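# Insert the peg into the plate hole inside the box

## Task

Seat the peg completely in the hole of the plate that lies on the floor of the open box; it only counts if the peg stays there by itself once the robot lets go, not if a gripper is still holding it in place.

## Robot and tools

Robot: two 7-joint arms, left_arm and right_arm, each ending in a two-finger parallel gripper. Everything they hold or touch sits on a table. Occasionally an outside force briefly pulls on a held part or shoves a loose one.

Frame: all reported gripper poses share one scene frame. Its origin is on the table surface midway between the arms, +x points away from the robot over the table, +z points up, and left_arm sits on the +y side. The names left and right do not tell you which side of an image an arm appears on. Positions are in metres, orientations are quaternions in w,x,y,z order, velocities in m/s and rad/s. The printed hand position is approximate, worse when the arm is stretched far out. Gripper axes: the fingers extend along the gripper's +z and close along its y. The reported end_effector_position is the midpoint between the pads with the fingers shut, roughly 2 cm short of the tips; closing pushes the tips about 10 mm further along +z.

Row layout (used by both motion tools): a single list of 16 numbers, each in [-1, 1], covering both arms even when one stays still. First 8 belong to left_arm, last 8 to right_arm. Within each block: wrist pitch, waist, elbow, forearm roll, shoulder, upper arm roll, wrist roll, then gripper opening. The seven joint numbers are offsets, not poses, scaled so 1.0 equals 2.036 rad. The opening is absolute: +1 fully open, -1 shut. Shoulder, forearm roll and wrist roll count in the opposite direction to the URDF, both in commands and in every result. Ranges in your own signs: wrist pitch -1.693 to 3.142, waist -6.283 to 6.283, elbow -0.192 to 3.927, forearm roll -6.283 to 6.283, shoulder -2.094 to 2.059, upper arm roll -6.283 to 6.283, wrist roll -6.283 to 6.283. True limits may differ by up to 0.010 rad.

execute_actions(actions): actions is a list of actions; each action is a table of up to 15 rows, each row applied for one 1/30 s control step, so an action spans 15 steps (0.5 s); a short table repeats its final row. Joint offsets in every row are measured from the joint angles at the start of that action, not from the previous row; for the first action of a call, that means the latest angles reported in this scene. If any action asks a joint more than 0.010 rad beyond its range (counted from the action's start angles), that action is rejected for both arms; a malformed action, or a failing first action, rejects the whole call with no motion. A joint asked past its real end is clamped there and the result prints "joint sent to its limit". An empty list just returns the current state and images.

move(target, speed, blocking): target is one 16-number row as above; its joint offsets are taken from the Joint positions in the most recent result that printed them, not from where the arm is when the move begins. All joints travel together so they finish at the same fraction, meaning the gripper traces a curve. speed (0.01 to 2 rad/s, default 0.5) caps the joint with the largest distance. Paths last between 0.5 and 10 s; longer ones are cut off at 10 s. Moves ignore obstacles and the other arm. Finger openings are sent immediately. blocking=false returns after 0.5 s while the arm continues; then use wait(0) or stop before any other motion command. The result adds a "move:" line with the outcome (done, off_target, moving, held, fault), limits=held or limits=none, and each arm's joint furthest from target. Faster moves and targets set deeper past a contact press harder.

wait(seconds): 0 to 10 s; arms keep their last command; a running move continues. stop(): brakes a running move, needing some distance. zoom_image(camera, region): camera is cam_head_left, cam_head_right, cam_left_wrist or cam_right_wrist (each 672x504); region [x0, y0, x1, y1] in pixels from the top-left, at most 504 by 504. finished_scene(scene): pass the current scene's number to end it permanently; the result reports success and any next task.

Drive limits: joint targets change at most 3.14 rad/s with a 0.16 s ramp-up; each step a target stays within 0.623 rad of the measured angle; if targets would put a gripper over 70 mm from where it is measured, they are scaled back. Large displacements thus take several actions, and an unfinished one may need re-commanding.

Result lines: the state line per arm (pose and velocities); Joint positions and Joint velocities, one block per arm in the row order plus pad gap in metres (0.084 fully open); Joint targets (current drive goals, which can drift); grip_measured (opening on the command scale); step readings for actions, with HELD marking steps where an arm was held back; "joint command not followed" when a clearance check altered targets; MOTOR HOT from 65 °C and OVER-TEMPERATURE FAULT at 80 °C when an arm is braked to cool.

Gripping: to hold something, command an opening noticeably below grip_measured; the lower, the firmer (roughly 24 N per pad max). A quick close can overshoot. Sending back grip_measured keeps light pressure.

Avoid: knocking or placing anything off the table (task fails), arms colliding or pushing each other, dropping or slamming the peg, forcing hard against the box. Load limits in N m: waist 47, shoulder 47, upper arm roll 28.2, elbow 28.2, forearm roll 28.2, wrist pitch 18.8, wrist roll 18.8 (held weight included); hitting one stops that arm, backs the joint off, freezes it 10 s and drops the rest of the call. Long heavy holding heats motors. Release the peg before ending so it rests in the hole unaided. Smooth, economical motion is preferred.

Each tool is called as name([rows], argument=value, ...), one row to a line, values as JSON.

## Session

execute_actions(actions=[])

Scene clock: 0.00 s.
left_arm: end_effector_position=(+0.6441, +0.4979, +0.3139) grip_measured=+1.00 end_effector_quat_wxyz=(+0.627, -0.641, +0.403, -0.184) end_effector_velocity=(-0.000, +0.000, +0.000) end_effector_angular_velocity=(-0.000, -0.000, +0.001) | right_arm: end_effector_position=(+0.5465, -0.6219, +0.3614) grip_measured=+1.00 end_effector_quat_wxyz=(+0.314, +0.465, -0.446, +0.697) end_effector_velocity=(+0.000, -0.000, -0.002) end_effector_angular_velocity=(+0.002, +0.002, +0.000)
Joint names: [wrist pitch, waist, elbow, forearm roll, shoulder, upper arm roll, wrist roll]
Joint positions: left_arm=[ 0.729  0.046  1.216 -2.122 -0.256 -0.036  0.505  0.084] | right_arm=[ 1.559 -0.984  1.172  2.244 -0.46   0.904 -2.57   0.084]
Joint velocities: left_arm=[ 0.     0.001  0.    -0.    -0.     0.     0.    -0.   ] | right_arm=[-0.    -0.    -0.     0.    -0.003 -0.    -0.     0.   ]
Joint targets: left_arm=[0.729 0.046 1.216 -2.122 -0.256 -0.036 0.505] | right_arm=[1.559 -0.984 1.172 2.244 -0.460 0.904 -2.570]

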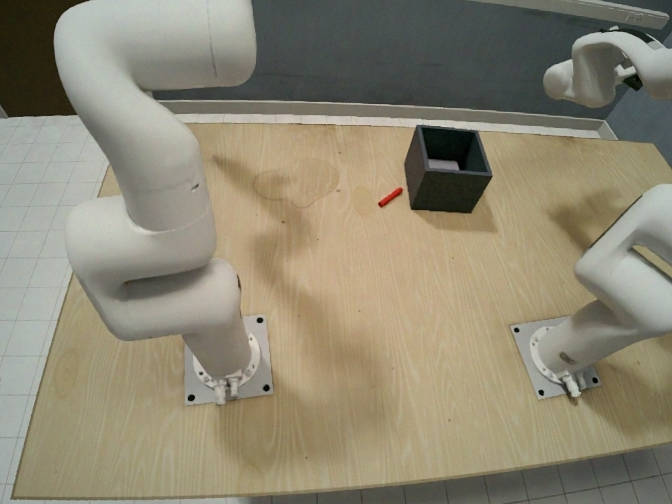

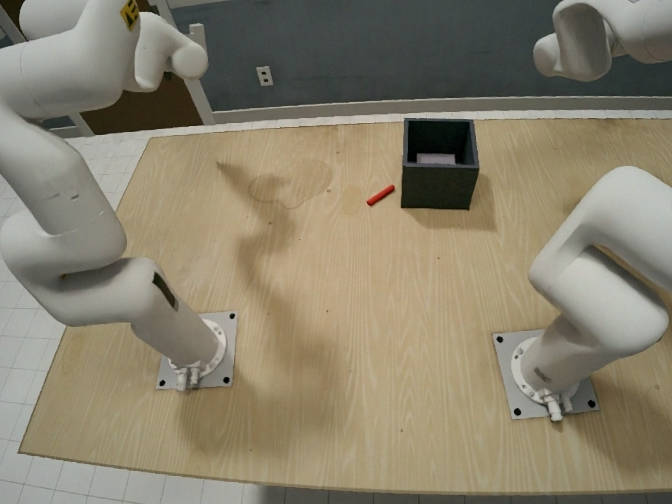

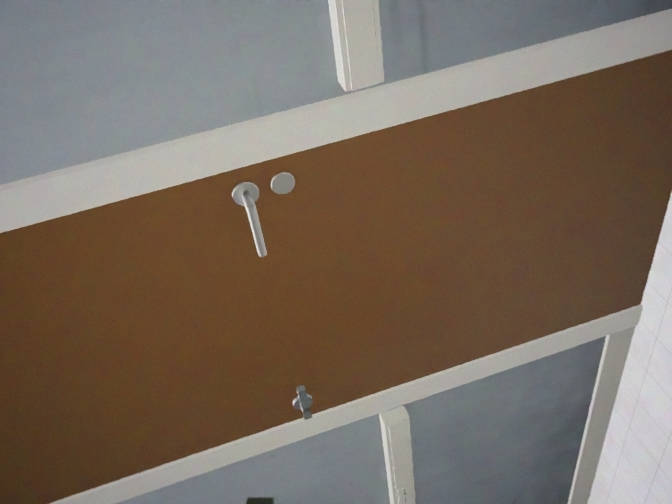

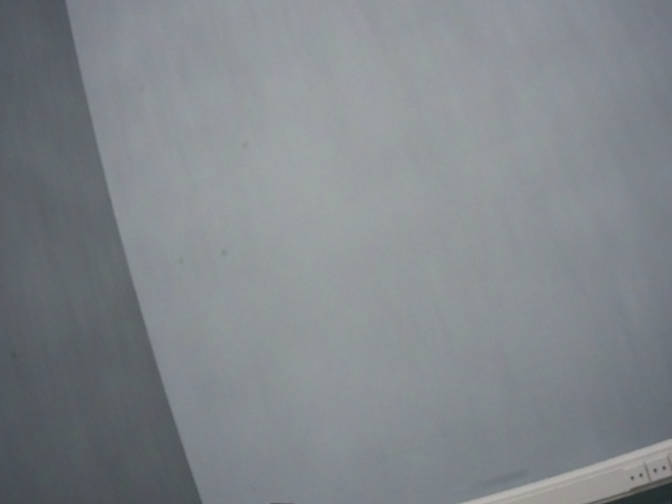

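move(target=[0.0911,-0.2124,-0.0287,0.5211,0.0629,0.0088,-0.124,0.1,0.0138,0.1557,0.1164,-0.5511,0.1056,-0.222,0.2753,0.1], speed=1.2)

move(target=[0.0911,-0.2124,-0.0287,0.5211,0.0629,0.0088,-0.124,0.1,0.0138,0.1557,0.1164,-0.5511,0.1056,-0.222,0.2753,0.1], speed=1.2)

Scene clock: 6.67 s.
left_arm: end_effector_position=(+0.5627, +0.2856, +0.2662) grip_measured=+0.09 end_effector_quat_wxyz=(-0.388, +0.854, -0.306, +0.161) end_effector_velocity=(-0.000, -0.001, -0.000) end_effector_angular_velocity=(-0.002, +0.001, -0.002) | right_arm: end_effector_position=(+0.3996, -0.6513, +0.3318) grip_measured=+0.09 end_effector_quat_wxyz=(-0.415, -0.501, +0.702, -0.289) end_effector_velocity=(+0.000, +0.000, +0.000) end_effector_angular_velocity=(+0.002, -0.002, -0.000)
Joint names: [wrist pitch, waist, elbow, forearm roll, shoulder, upper arm roll, wrist roll]
Joint positions: left_arm=[ 0.915 -0.386  1.157 -1.062 -0.129 -0.018  0.253  0.048] | right_arm=[ 1.587 -0.668  1.409  1.123 -0.246  0.452 -2.01   0.048]
Joint velocities: left_arm=[-0.    -0.002 -0.     0.002  0.    -0.    -0.001 -0.   ] | right_arm=[-0.     0.001  0.002 -0.003  0.001 -0.001  0.001 -0.   ]
Joint targets: left_arm=[0.915 -0.386 1.157 -1.061 -0.128 -0.018 0.253] | right_arm=[1.587 -0.667 1.409 1.123 -0.245 0.452 -2.010]
move: done; limits=none; left_arm: farthest joint: the shoulder, 0.001 radians from its target (0.129 radians at the start); right_arm: farthest joint: the shoulder, 0.001 radians from its target (0.215 radians at the start)

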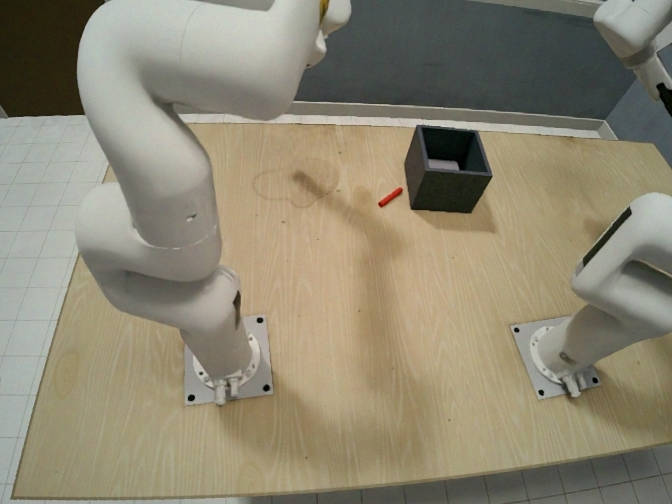

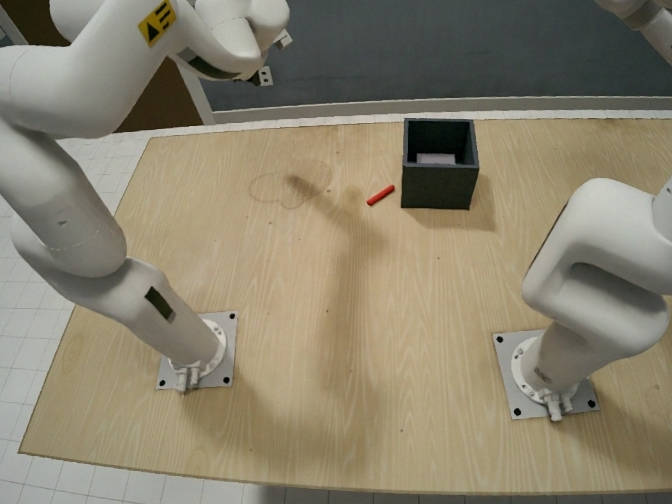

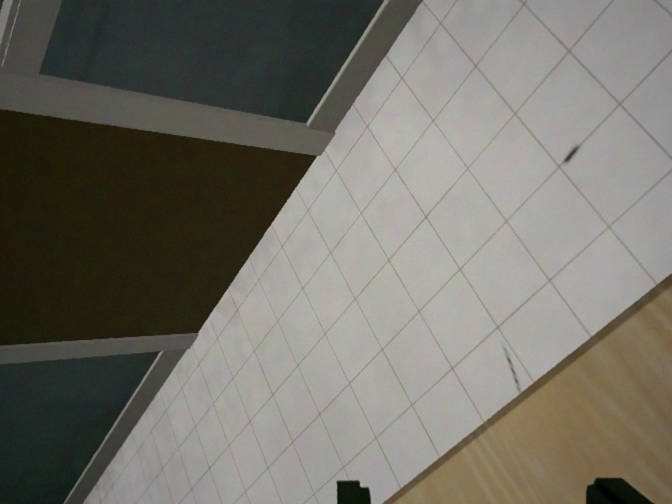

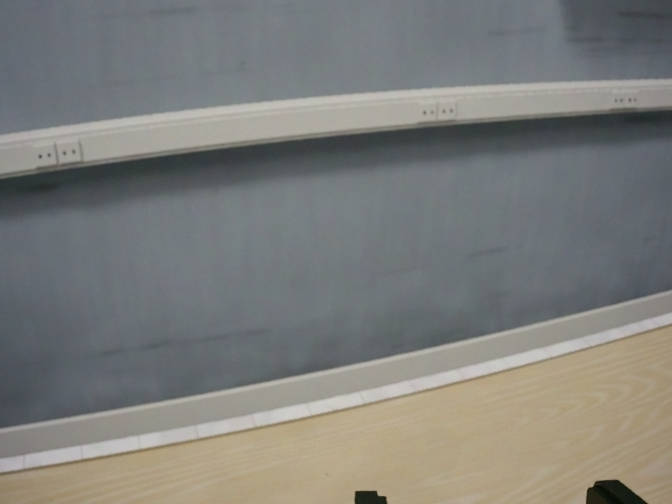

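Scene clock: 8.43 s.
left_arm: end_effector_position=(+0.3351, +0.0192, +0.2215) grip_measured=+0.09 end_effector_quat_wxyz=(-0.001, +0.937, -0.350, -0.001) end_effector_velocity=(-0.001, -0.001, -0.000) end_effector_angular_velocity=(-0.001, +0.002, +0.001) | right_arm: end_effector_position=(+0.4086, -0.4737, +0.3991) grip_measured=+0.09 end_effector_quat_wxyz=(-0.001, -0.656, +0.755, -0.000) end_effector_velocity=(+0.000, +0.001, +0.002) end_effector_angular_velocity=(+0.002, -0.004, +0.003)
Joint names: [wrist pitch, waist, elbow, forearm roll, shoulder, upper arm roll, wrist roll]
Joint positions: left_arm=[ 1.1   -0.818  1.099 -0.001 -0.001  0.     0.     0.048] | right_arm=[ 1.615 -0.351  1.645  0.001 -0.031 -0.    -1.45   0.048]
Joint velocities: left_arm=[-0.    -0.001 -0.001  0.002  0.    -0.001  0.001 -0.   ] | right_arm=[-0.     0.002  0.001 -0.003  0.002 -0.001  0.002  0.   ]
Joint targets: left_arm=[1.100 -0.818 1.099 -0.001 -0.000 0.000 0.000] | right_arm=[1.615 -0.351 1.646 0.001 -0.031 -0.000 -1.449]
move: done; limits=none; left_arm: farthest joint: the waist, 0.000 radians from its target (0.432 radians at the start); right_arm: farthest joint: the waist, 0.000 radians from its target (0.316 radians at the start)

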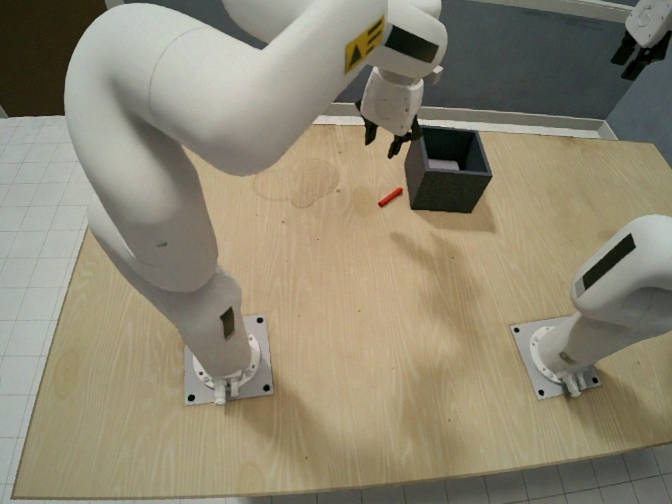

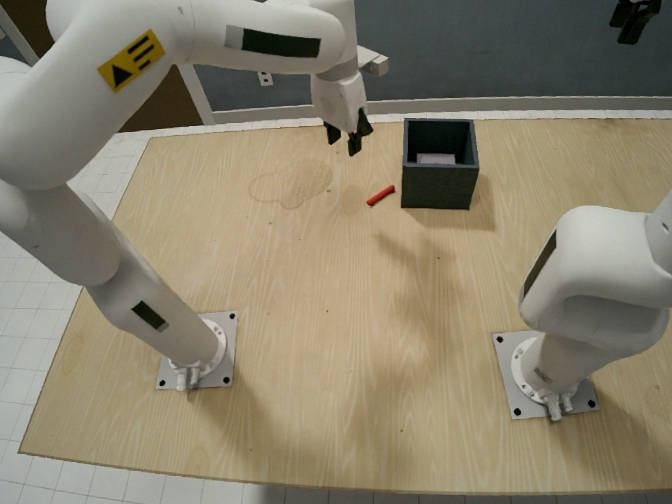

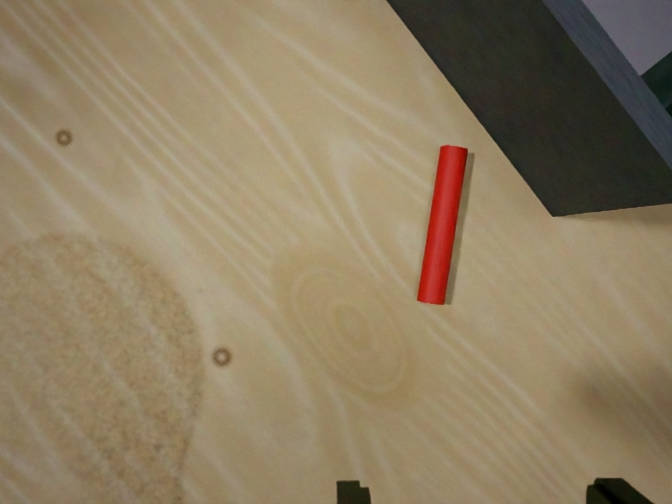

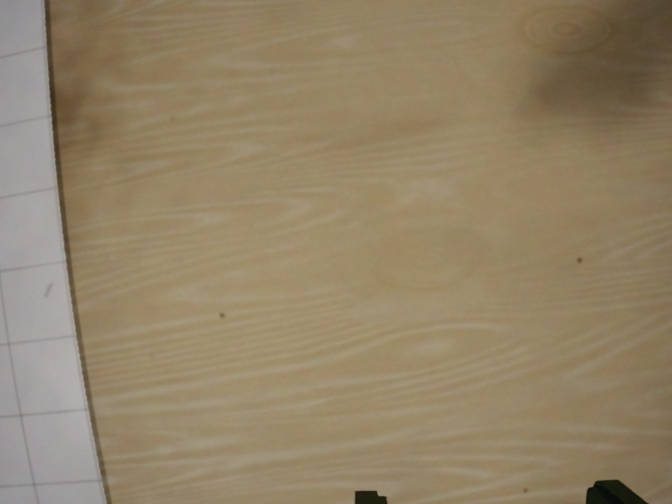

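move(target=[-0.1309,-0.0214,0.0378,0,-0.168,0,-0.053,0.1,0,0,0,0,0,0,0,0.1], speed=0.5)

move(target=[-0.0918,0,-0.0167,0,-0.0751,0,0,0.1,0,0,0,0,0,0,0,0.1], speed=0.15)

Scene clock: 16.97 s.
left_arm: end_effector_position=(+0.3657, -0.0379, +0.1011) grip_measured=+0.09 end_effector_quat_wxyz=(-0.000, +0.908, -0.420, +0.000) end_effector_velocity=(-0.000, +0.000, -0.002) end_effector_angular_velocity=(+0.001, +0.002, -0.001) | right_arm: end_effector_position=(+0.4086, -0.4737, +0.3991) grip_measured=+0.09 end_effector_quat_wxyz=(-0.001, -0.656, +0.755, -0.000) end_effector_velocity=(-0.000, +0.000, -0.000) end_effector_angular_velocity=(+0.000, +0.001, -0.001)
Joint names: [wrist pitch, waist, elbow, forearm roll, shoulder, upper arm roll, wrist roll]
Joint positions: left_arm=[ 0.834 -0.862  1.176 -0.001 -0.342  0.    -0.107  0.048] | right_arm=[ 1.615 -0.351  1.645  0.001 -0.031 -0.    -1.45   0.048]
Joint velocities: left_arm=[-0.001  0.     0.001  0.    -0.004 -0.    -0.002  0.   ] | right_arm=[ 0.    -0.    -0.001  0.     0.     0.    -0.001 -0.   ]
Joint targets: left_arm=[0.834 -0.862 1.176 -0.001 -0.343 0.000 -0.107] | right_arm=[1.615 -0.351 1.645 0.001 -0.031 -0.000 -1.450]
move: done; limits=none; left_arm: farthest joint: the shoulder, 0.001 radians from its target (0.343 radians at the start); right_arm: farthest joint: the waist, 0.000 radians from its target (0.000 radians at the start)

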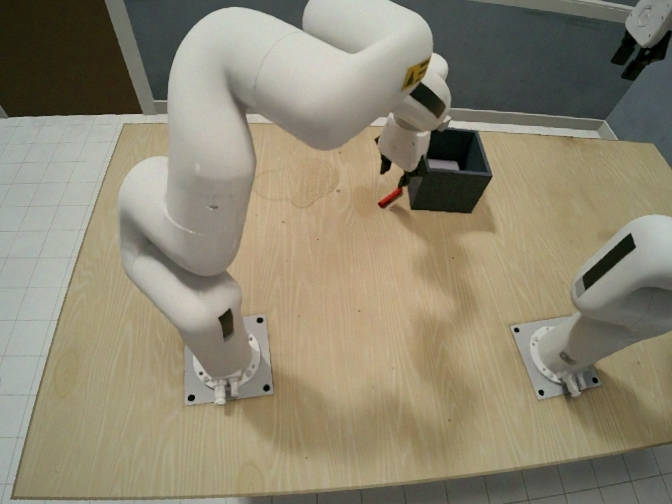

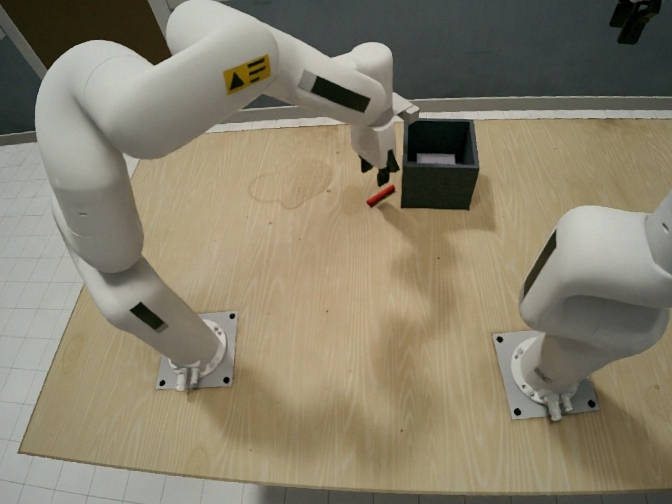

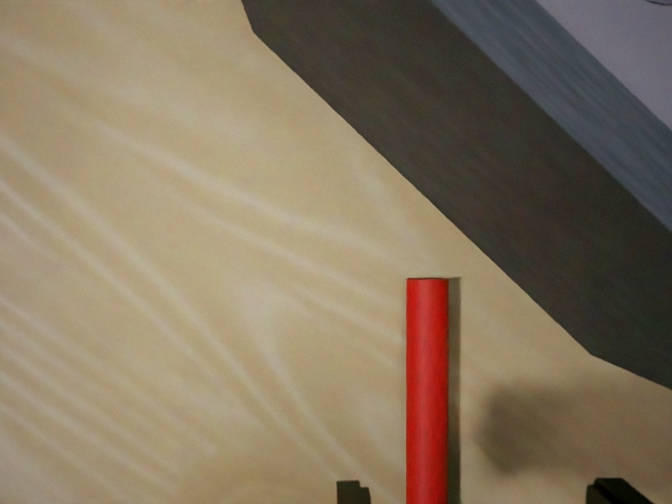

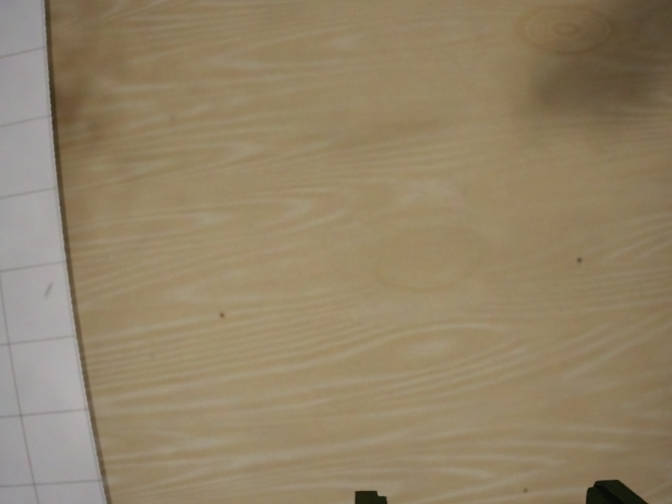

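Scene clock: 18.67 s.
left_arm: end_effector_position=(+0.3659, -0.0382, +0.0221) grip_measured=+0.09 end_effector_quat_wxyz=(-0.000, +0.908, -0.420, +0.000) end_effector_velocity=(-0.000, +0.001, -0.002) end_effector_angular_velocity=(+0.001, +0.002, +0.002) | right_arm: end_effector_position=(+0.4086, -0.4737, +0.3991) grip_measured=+0.09 end_effector_quat_wxyz=(-0.001, -0.656, +0.755, -0.000) end_effector_velocity=(-0.000, -0.000, +0.001) end_effector_angular_velocity=(-0.001, -0.002, -0.001)
Joint names: [wrist pitch, waist, elbow, forearm roll, shoulder, upper arm roll, wrist roll]
Joint positions: left_arm=[ 0.647 -0.862  1.142 -0.001 -0.494  0.    -0.107  0.048] | right_arm=[ 1.615 -0.351  1.645  0.001 -0.031 -0.    -1.45   0.048]
Joint velocities: left_arm=[-0.002  0.001 -0.002  0.    -0.002  0.     0.001  0.   ] | right_arm=[-0.001 -0.001 -0.     0.     0.001  0.    -0.001  0.   ]
Joint targets: left_arm=[0.647 -0.862 1.142 -0.001 -0.495 0.000 -0.107] | right_arm=[1.615 -0.351 1.645 0.001 -0.031 -0.000 -1.450]
move: done; limits=none; left_arm: farthest joint: the waist, 0.000 radians from its target (0.000 radians at the start); right_arm: farthest joint: the waist, 0.000 radians from its target (0.000 radians at the start)

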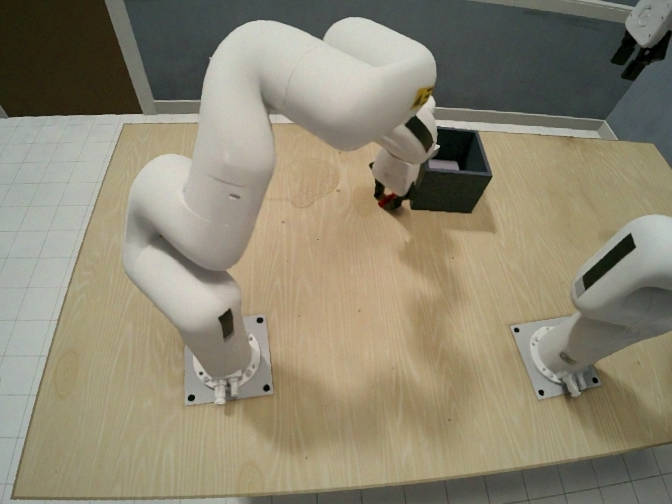

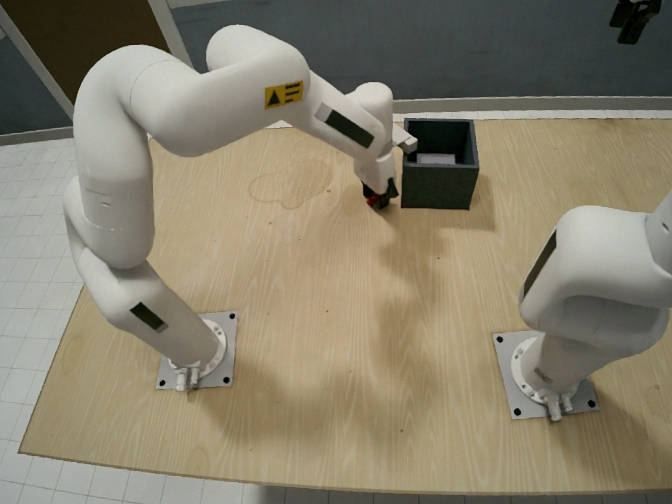

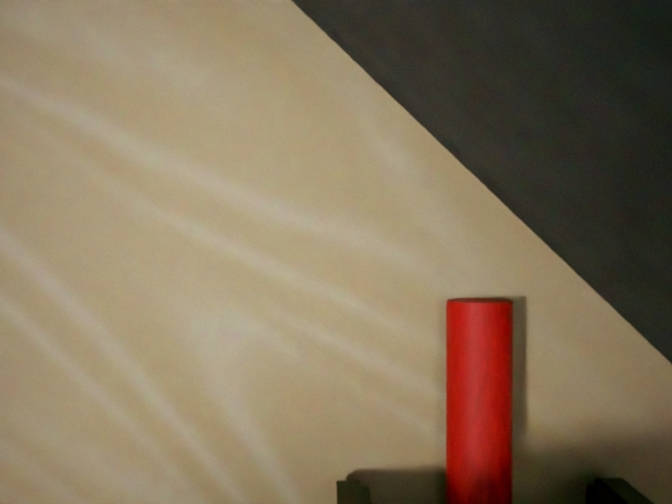

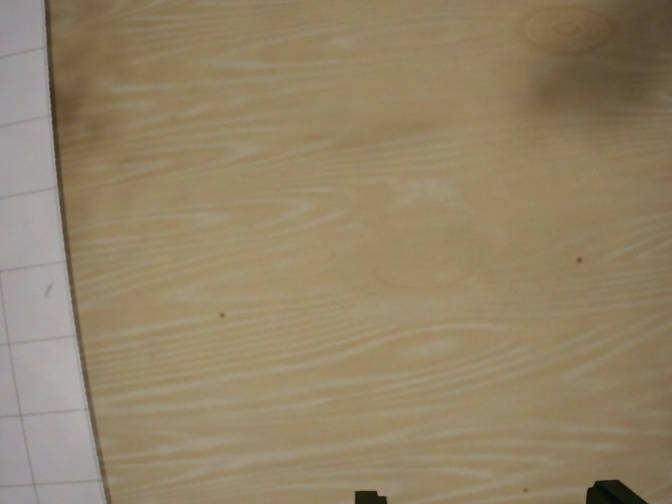

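Repeat the handover.

move(target=[0,0,0,0,0,0,0,-1,0,0,0,0,0,0,0,0.1])

move(target=[0.2225,0,-0.0206,0,0.2426,0,0.0526,-1,0,0,0,0,0,0,0,0.1])

move(target=[-1,-0.0442,-0.15,0,0,0,0,-1,0,0,0,0,0,0,0,0.1], speed=1.2)

move(target=[-0.2137,0,-0.1444,0,-0.1473,0,0,-1,0,0.1724,0,0,0,0,0,0.1], speed=0.5)

move(target=[0,0,0,0,0,0,0,-1,0,0.249,0,0,0,0,0,0.1])

Scene clock: 27.67 s.
left_arm: end_effector_position=(+0.3659, -0.0382, +0.0221) grip_measured=-0.70 end_effector_quat_wxyz=(-0.000, +0.908, -0.420, +0.000) end_effector_velocity=(+0.001, +0.000, +0.001) end_effector_angular_velocity=(-0.001, -0.001, -0.000) | right_arm: end_effector_position=(+0.4086, -0.4737, +0.3991) grip_measured=+0.09 end_effector_quat_wxyz=(-0.001, -0.656, +0.755, -0.000) end_effector_velocity=(-0.001, +0.000, +0.000) end_effector_angular_velocity=(+0.000, +0.002, +0.000)
Joint names: [wrist pitch, waist, elbow, forearm roll, shoulder, upper arm roll, wrist roll]
Joint positions: left_arm=[ 0.647 -0.862  1.142 -0.001 -0.494  0.    -0.107  0.013] | right_arm=[ 1.615 -0.351  1.645  0.001 -0.031 -0.    -1.45   0.048]
Joint velocities: left_arm=[ 0.     0.001  0.    -0.     0.001 -0.    -0.001 -0.   ] | right_arm=[ 0.003 -0.     0.     0.     0.001  0.     0.001  0.   ]
Joint targets: left_arm=[0.647 -0.862 1.142 -0.001 -0.494 0.000 -0.107] | right_arm=[1.615 -0.351 1.645 0.001 -0.031 -0.000 -1.450]
move: done; limits=none; left_arm: farthest joint: the waist, 0.000 radians from its target (0.000 radians at the start); right_arm: farthest joint: the waist, 0.000 radians from its target (0.000 radians at the start)

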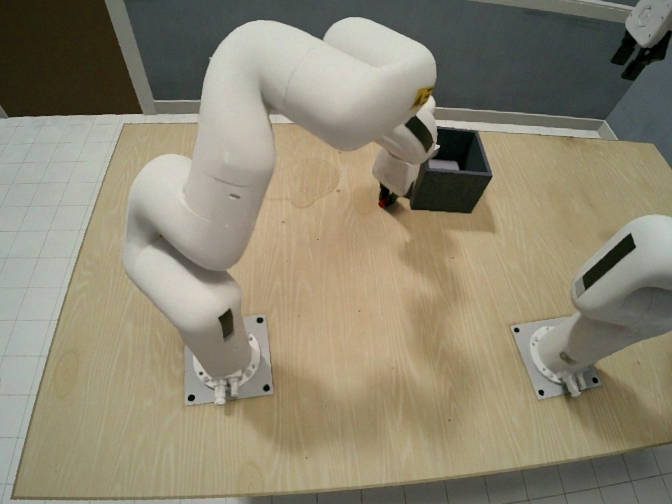

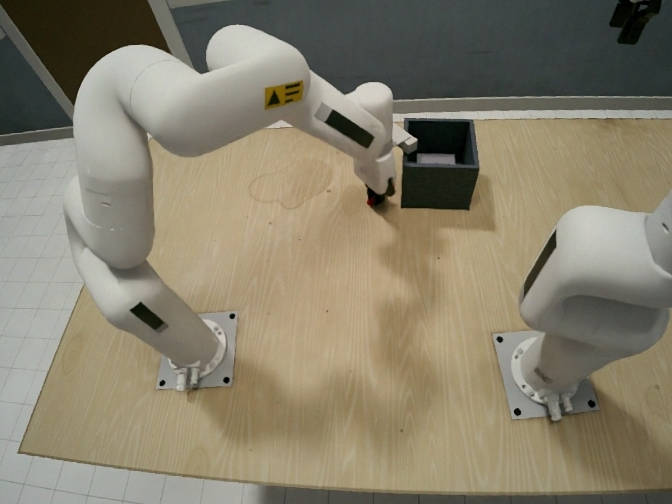

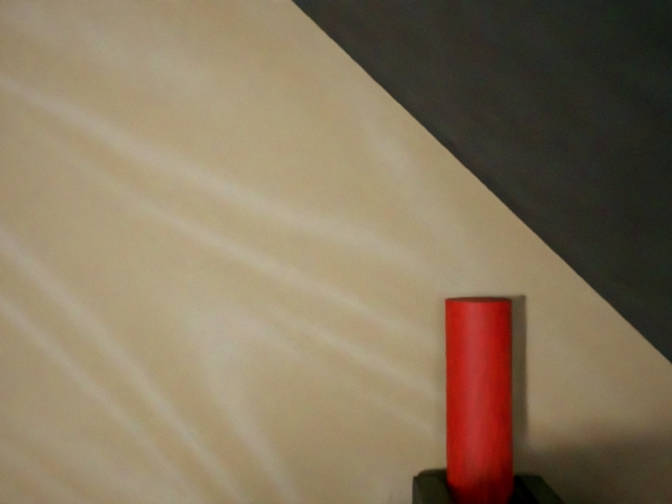

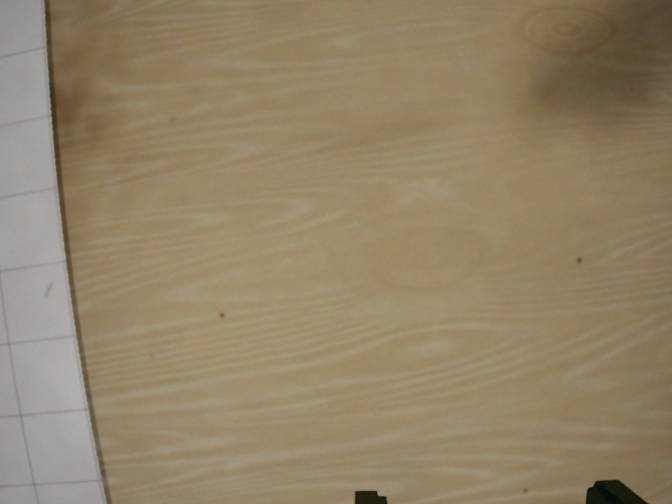

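Scene clock: 29.33 s.
left_arm: end_effector_position=(+0.3217, +0.0038, +0.2217) grip_measured=-0.70 end_effector_quat_wxyz=(-0.001, +0.929, -0.370, -0.000) end_effector_velocity=(+0.000, -0.000, +0.002) end_effector_angular_velocity=(-0.003, -0.003, +0.002) | right_arm: end_effector_position=(+0.4086, -0.4737, +0.3991) grip_measured=+0.09 end_effector_quat_wxyz=(-0.001, -0.656, +0.755, -0.000) end_effector_velocity=(-0.000, +0.000, +0.000) end_effector_angular_velocity=(-0.000, +0.000, +0.001)
Joint names: [wrist pitch, waist, elbow, forearm roll, shoulder, upper arm roll, wrist roll]
Joint positions: left_arm=[ 1.1   -0.862  1.1   -0.001 -0.001  0.    -0.     0.013] | right_arm=[ 1.615 -0.351  1.645  0.001 -0.031 -0.    -1.45   0.048]
Joint velocities: left_arm=[ 0.001  0.     0.     0.     0.004 -0.     0.001 -0.   ] | right_arm=[ 0.001  0.     0.     0.     0.001  0.     0.001 -0.   ]
Joint targets: left_arm=[1.100 -0.862 1.100 -0.001 -0.001 0.000 -0.000] | right_arm=[1.615 -0.351 1.645 0.001 -0.031 -0.000 -1.450]
move: done; limits=none; left_arm: farthest joint: the shoulder, 0.001 radians from its target (0.494 radians at the start); right_arm: farthest joint: the waist, 0.000 radians from its target (0.000 radians at the start)

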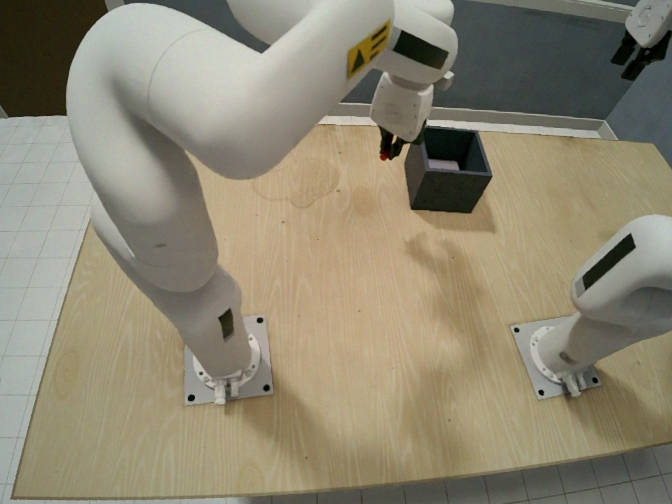

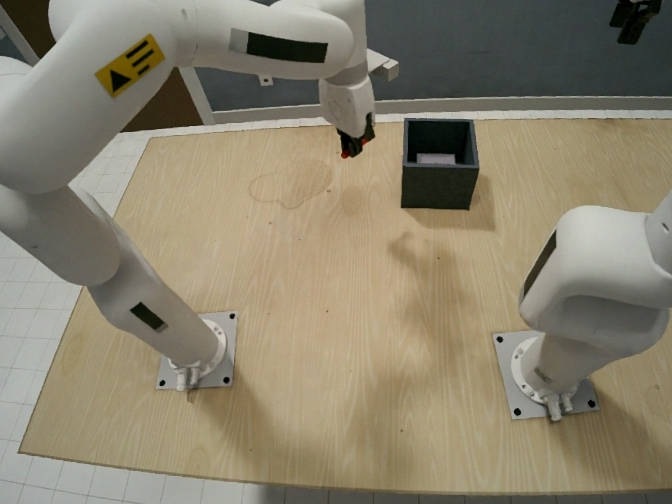

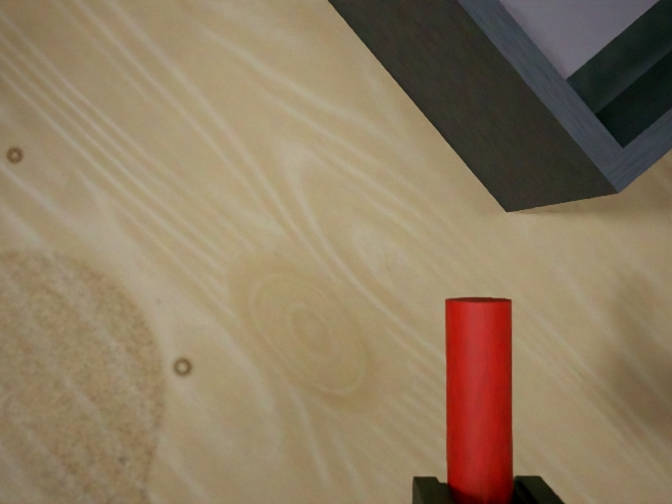

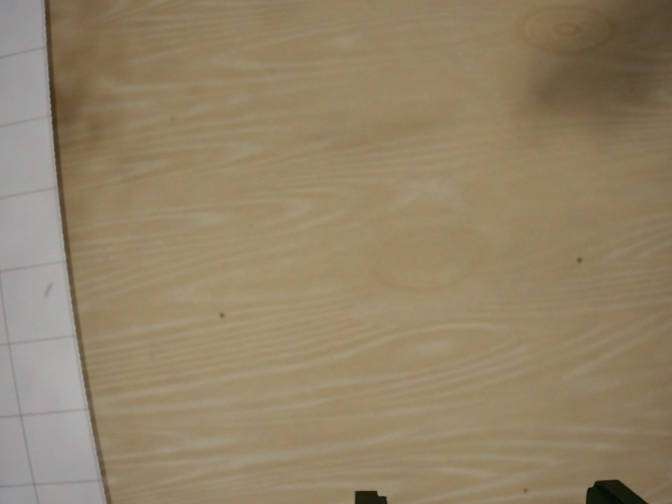

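Scene clock: 31.87 s.
left_arm: end_effector_position=(+0.3697, -0.1149, +0.4896) grip_measured=-0.70 end_effector_quat_wxyz=(+0.313, +0.591, -0.268, +0.693) end_effector_velocity=(-0.000, -0.000, -0.000) end_effector_angular_velocity=(+0.000, -0.002, -0.001) | right_arm: end_effector_position=(+0.4086, -0.4737, +0.3991) grip_measured=+0.09 end_effector_quat_wxyz=(-0.001, -0.656, +0.755, -0.000) end_effector_velocity=(+0.000, -0.001, +0.000) end_effector_angular_velocity=(-0.000, -0.002, -0.001)
Joint names: [wrist pitch, waist, elbow, forearm roll, shoulder, upper arm roll, wrist roll]
Joint positions: left_arm=[-0.936 -0.952  0.795 -0.001 -0.001  0.    -0.     0.013] | right_arm=[ 1.615 -0.351  1.645  0.001 -0.031 -0.    -1.45   0.048]
Joint velocities: left_arm=[-0.003 -0.001 -0.    -0.    -0.001 -0.    -0.001 -0.   ] | right_arm=[-0.002 -0.001  0.001 -0.    -0.    -0.     0.     0.   ]
Joint targets: left_arm=[-0.936 -0.952 0.795 -0.001 -0.001 0.000 -0.000] | right_arm=[1.615 -0.351 1.645 0.001 -0.031 -0.000 -1.450]
move: done; limits=none; left_arm: farthest joint: the waist, 0.000 radians from its target (0.090 radians at the start); right_arm: farthest joint: the waist, 0.000 radians from its target (0.000 radians at the start)

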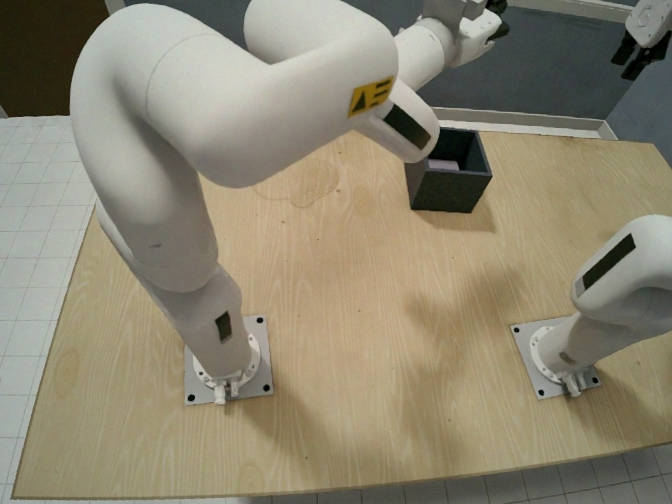

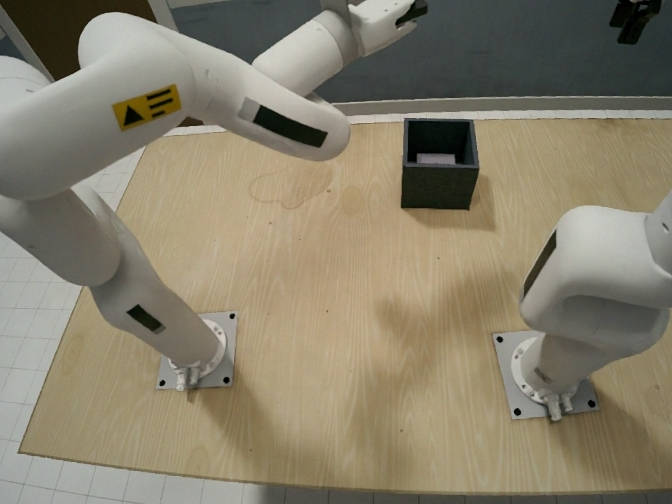

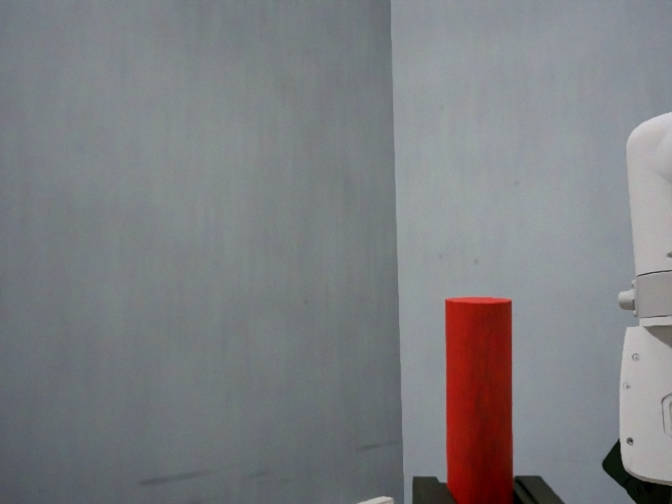

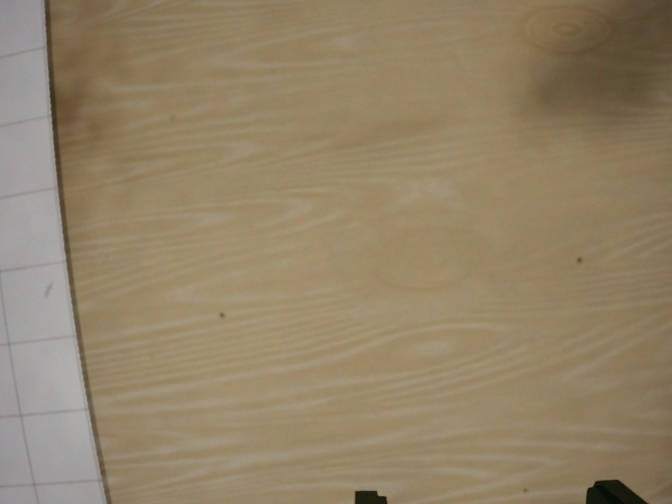

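Scene clock: 33.37 s.
left_arm: end_effector_position=(+0.3332, -0.0736, +0.2872) grip_measured=-0.70 end_effector_quat_wxyz=(+0.291, +0.644, -0.291, +0.644) end_effector_velocity=(-0.001, +0.001, -0.002) end_effector_angular_velocity=(+0.003, +0.002, -0.000) | right_arm: end_effector_position=(+0.4229, -0.3084, +0.3991) grip_measured=+0.09 end_effector_quat_wxyz=(+0.001, +0.777, -0.629, +0.000) end_effector_velocity=(-0.001, +0.003, +0.000) end_effector_angular_velocity=(+0.001, -0.000, +0.007)
Joint names: [wrist pitch, waist, elbow, forearm roll, shoulder, upper arm roll, wrist roll]
Joint positions: left_arm=[-1.37  -0.952  0.501 -0.001 -0.301  0.    -0.     0.013] | right_arm=[ 1.615 -0.     1.645  0.001 -0.031 -0.    -1.45   0.048]
Joint velocities: left_arm=[-0.003 -0.    -0.003  0.    -0.003  0.    -0.    -0.   ] | right_arm=[ 0.     0.004 -0.    -0.001  0.001  0.001  0.001  0.   ]
Joint targets: left_arm=[-1.371 -0.952 0.501 -0.001 -0.301 0.000 -0.000] | right_arm=[1.615 0.000 1.645 0.001 -0.031 -0.000 -1.450]
move: done; limits=none; left_arm: farthest joint: the wrist pitch, 0.001 radians from its target (0.436 radians at the start); right_arm: farthest joint: the waist, 0.000 radians from its target (0.351 radians at the start)

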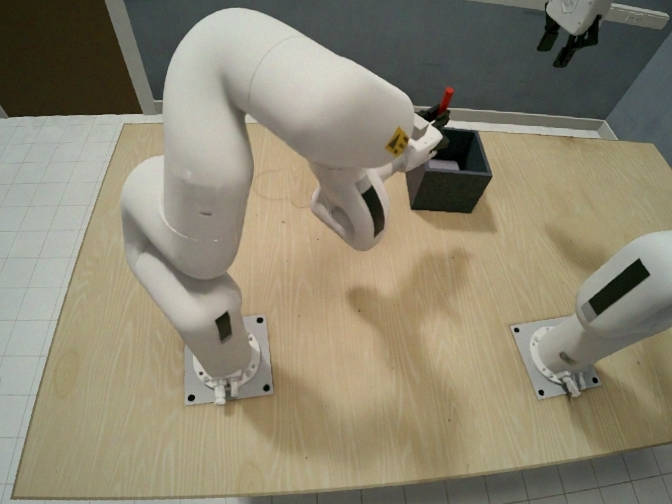

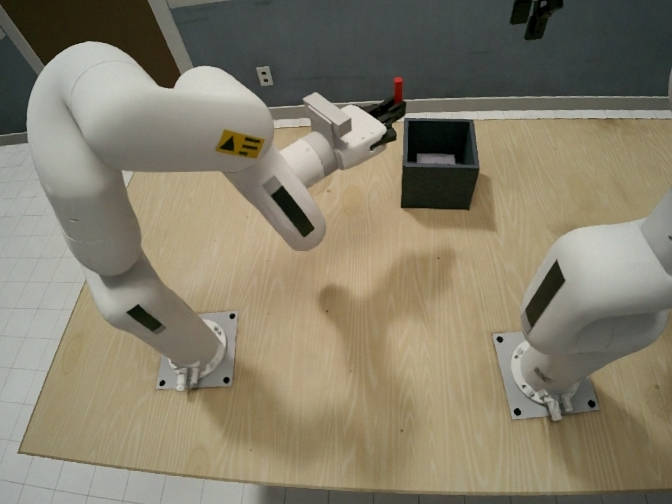

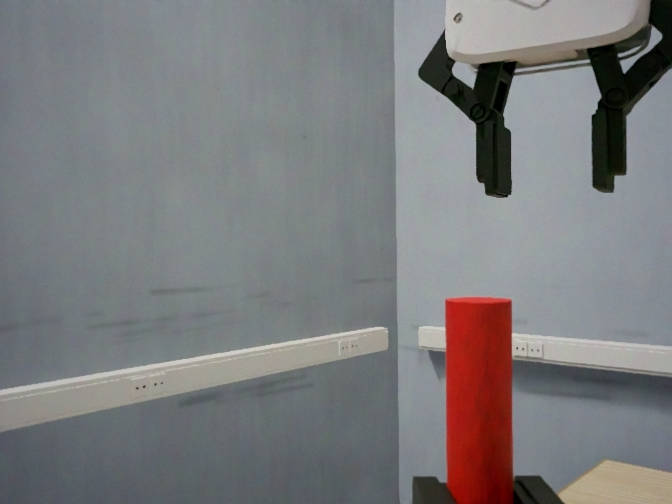

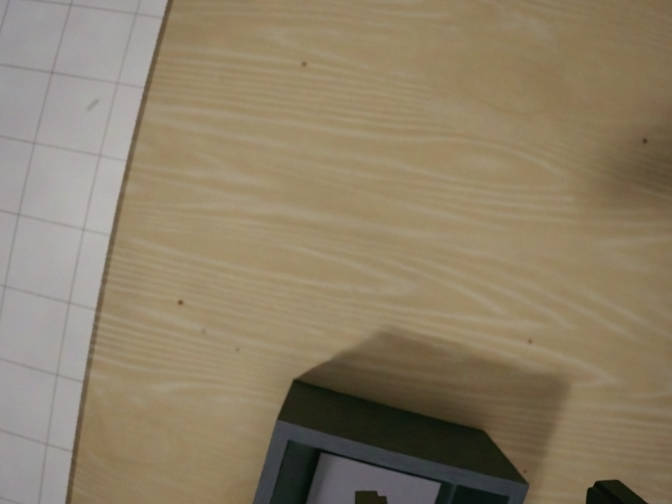

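Scene clock: 35.07 s.
left_arm: end_effector_position=(+0.3332, -0.0736, +0.2872) grip_measured=-0.70 end_effector_quat_wxyz=(+0.291, +0.644, -0.291, +0.644) end_effector_velocity=(+0.000, +0.000, +0.001) end_effector_angular_velocity=(-0.000, -0.002, +0.000) | right_arm: end_effector_position=(+0.3431, -0.0838, +0.3991) grip_measured=+0.09 end_effector_quat_wxyz=(+0.001, +0.910, -0.414, +0.000) end_effector_velocity=(-0.001, +0.001, +0.000) end_effector_angular_velocity=(+0.000, -0.000, +0.004)
Joint names: [wrist pitch, waist, elbow, forearm roll, shoulder, upper arm roll, wrist roll]
Joint positions: left_arm=[-1.37  -0.952  0.501 -0.001 -0.301  0.    -0.     0.013] | right_arm=[ 1.615  0.506  1.645  0.001 -0.031 -0.    -1.45   0.048]
Joint velocities: left_arm=[ 0.     0.     0.     0.     0.001  0.    -0.001  0.   ] | right_arm=[ 0.001  0.002  0.001  0.     0.     0.001  0.001 -0.   ]
Joint targets: left_arm=[-1.370 -0.952 0.501 -0.001 -0.301 0.000 -0.000] | right_arm=[1.615 0.507 1.645 0.001 -0.031 -0.000 -1.450]
move: done; limits=none; left_arm: farthest joint: the waist, 0.000 radians from its target (0.000 radians at the start); right_arm: farthest joint: the waist, 0.001 radians from its target (0.507 radians at the start)

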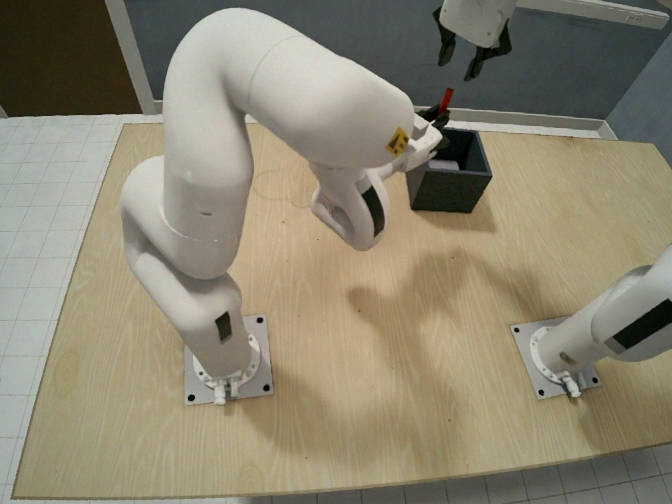

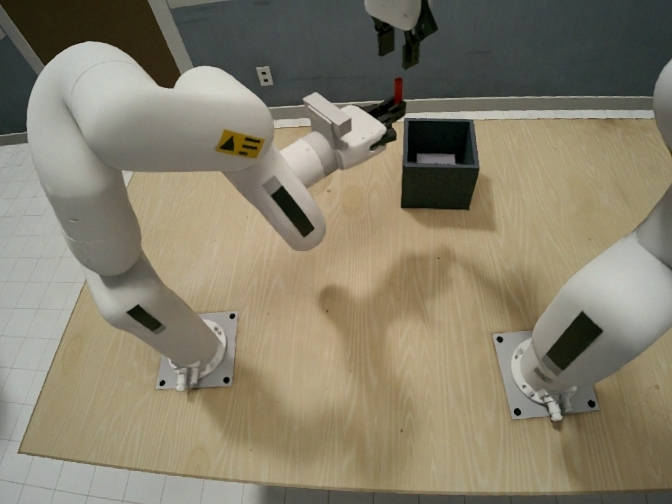

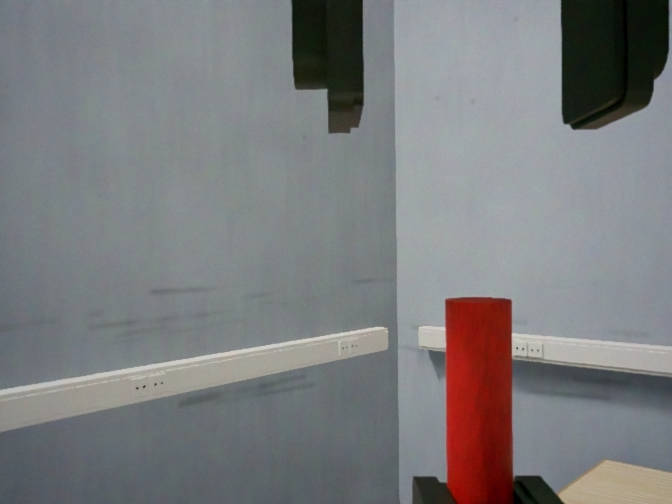

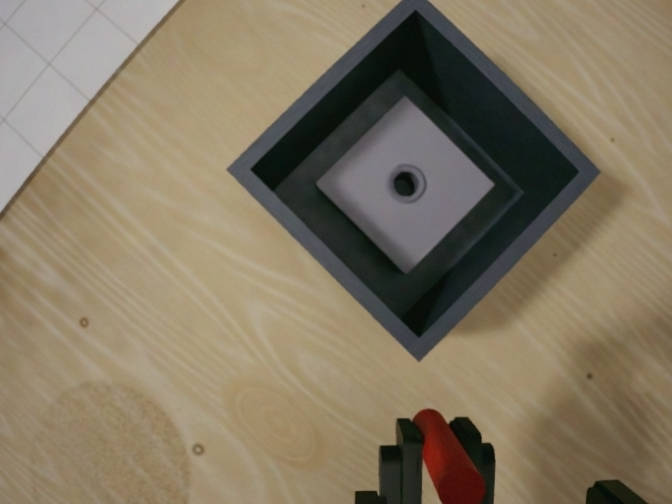

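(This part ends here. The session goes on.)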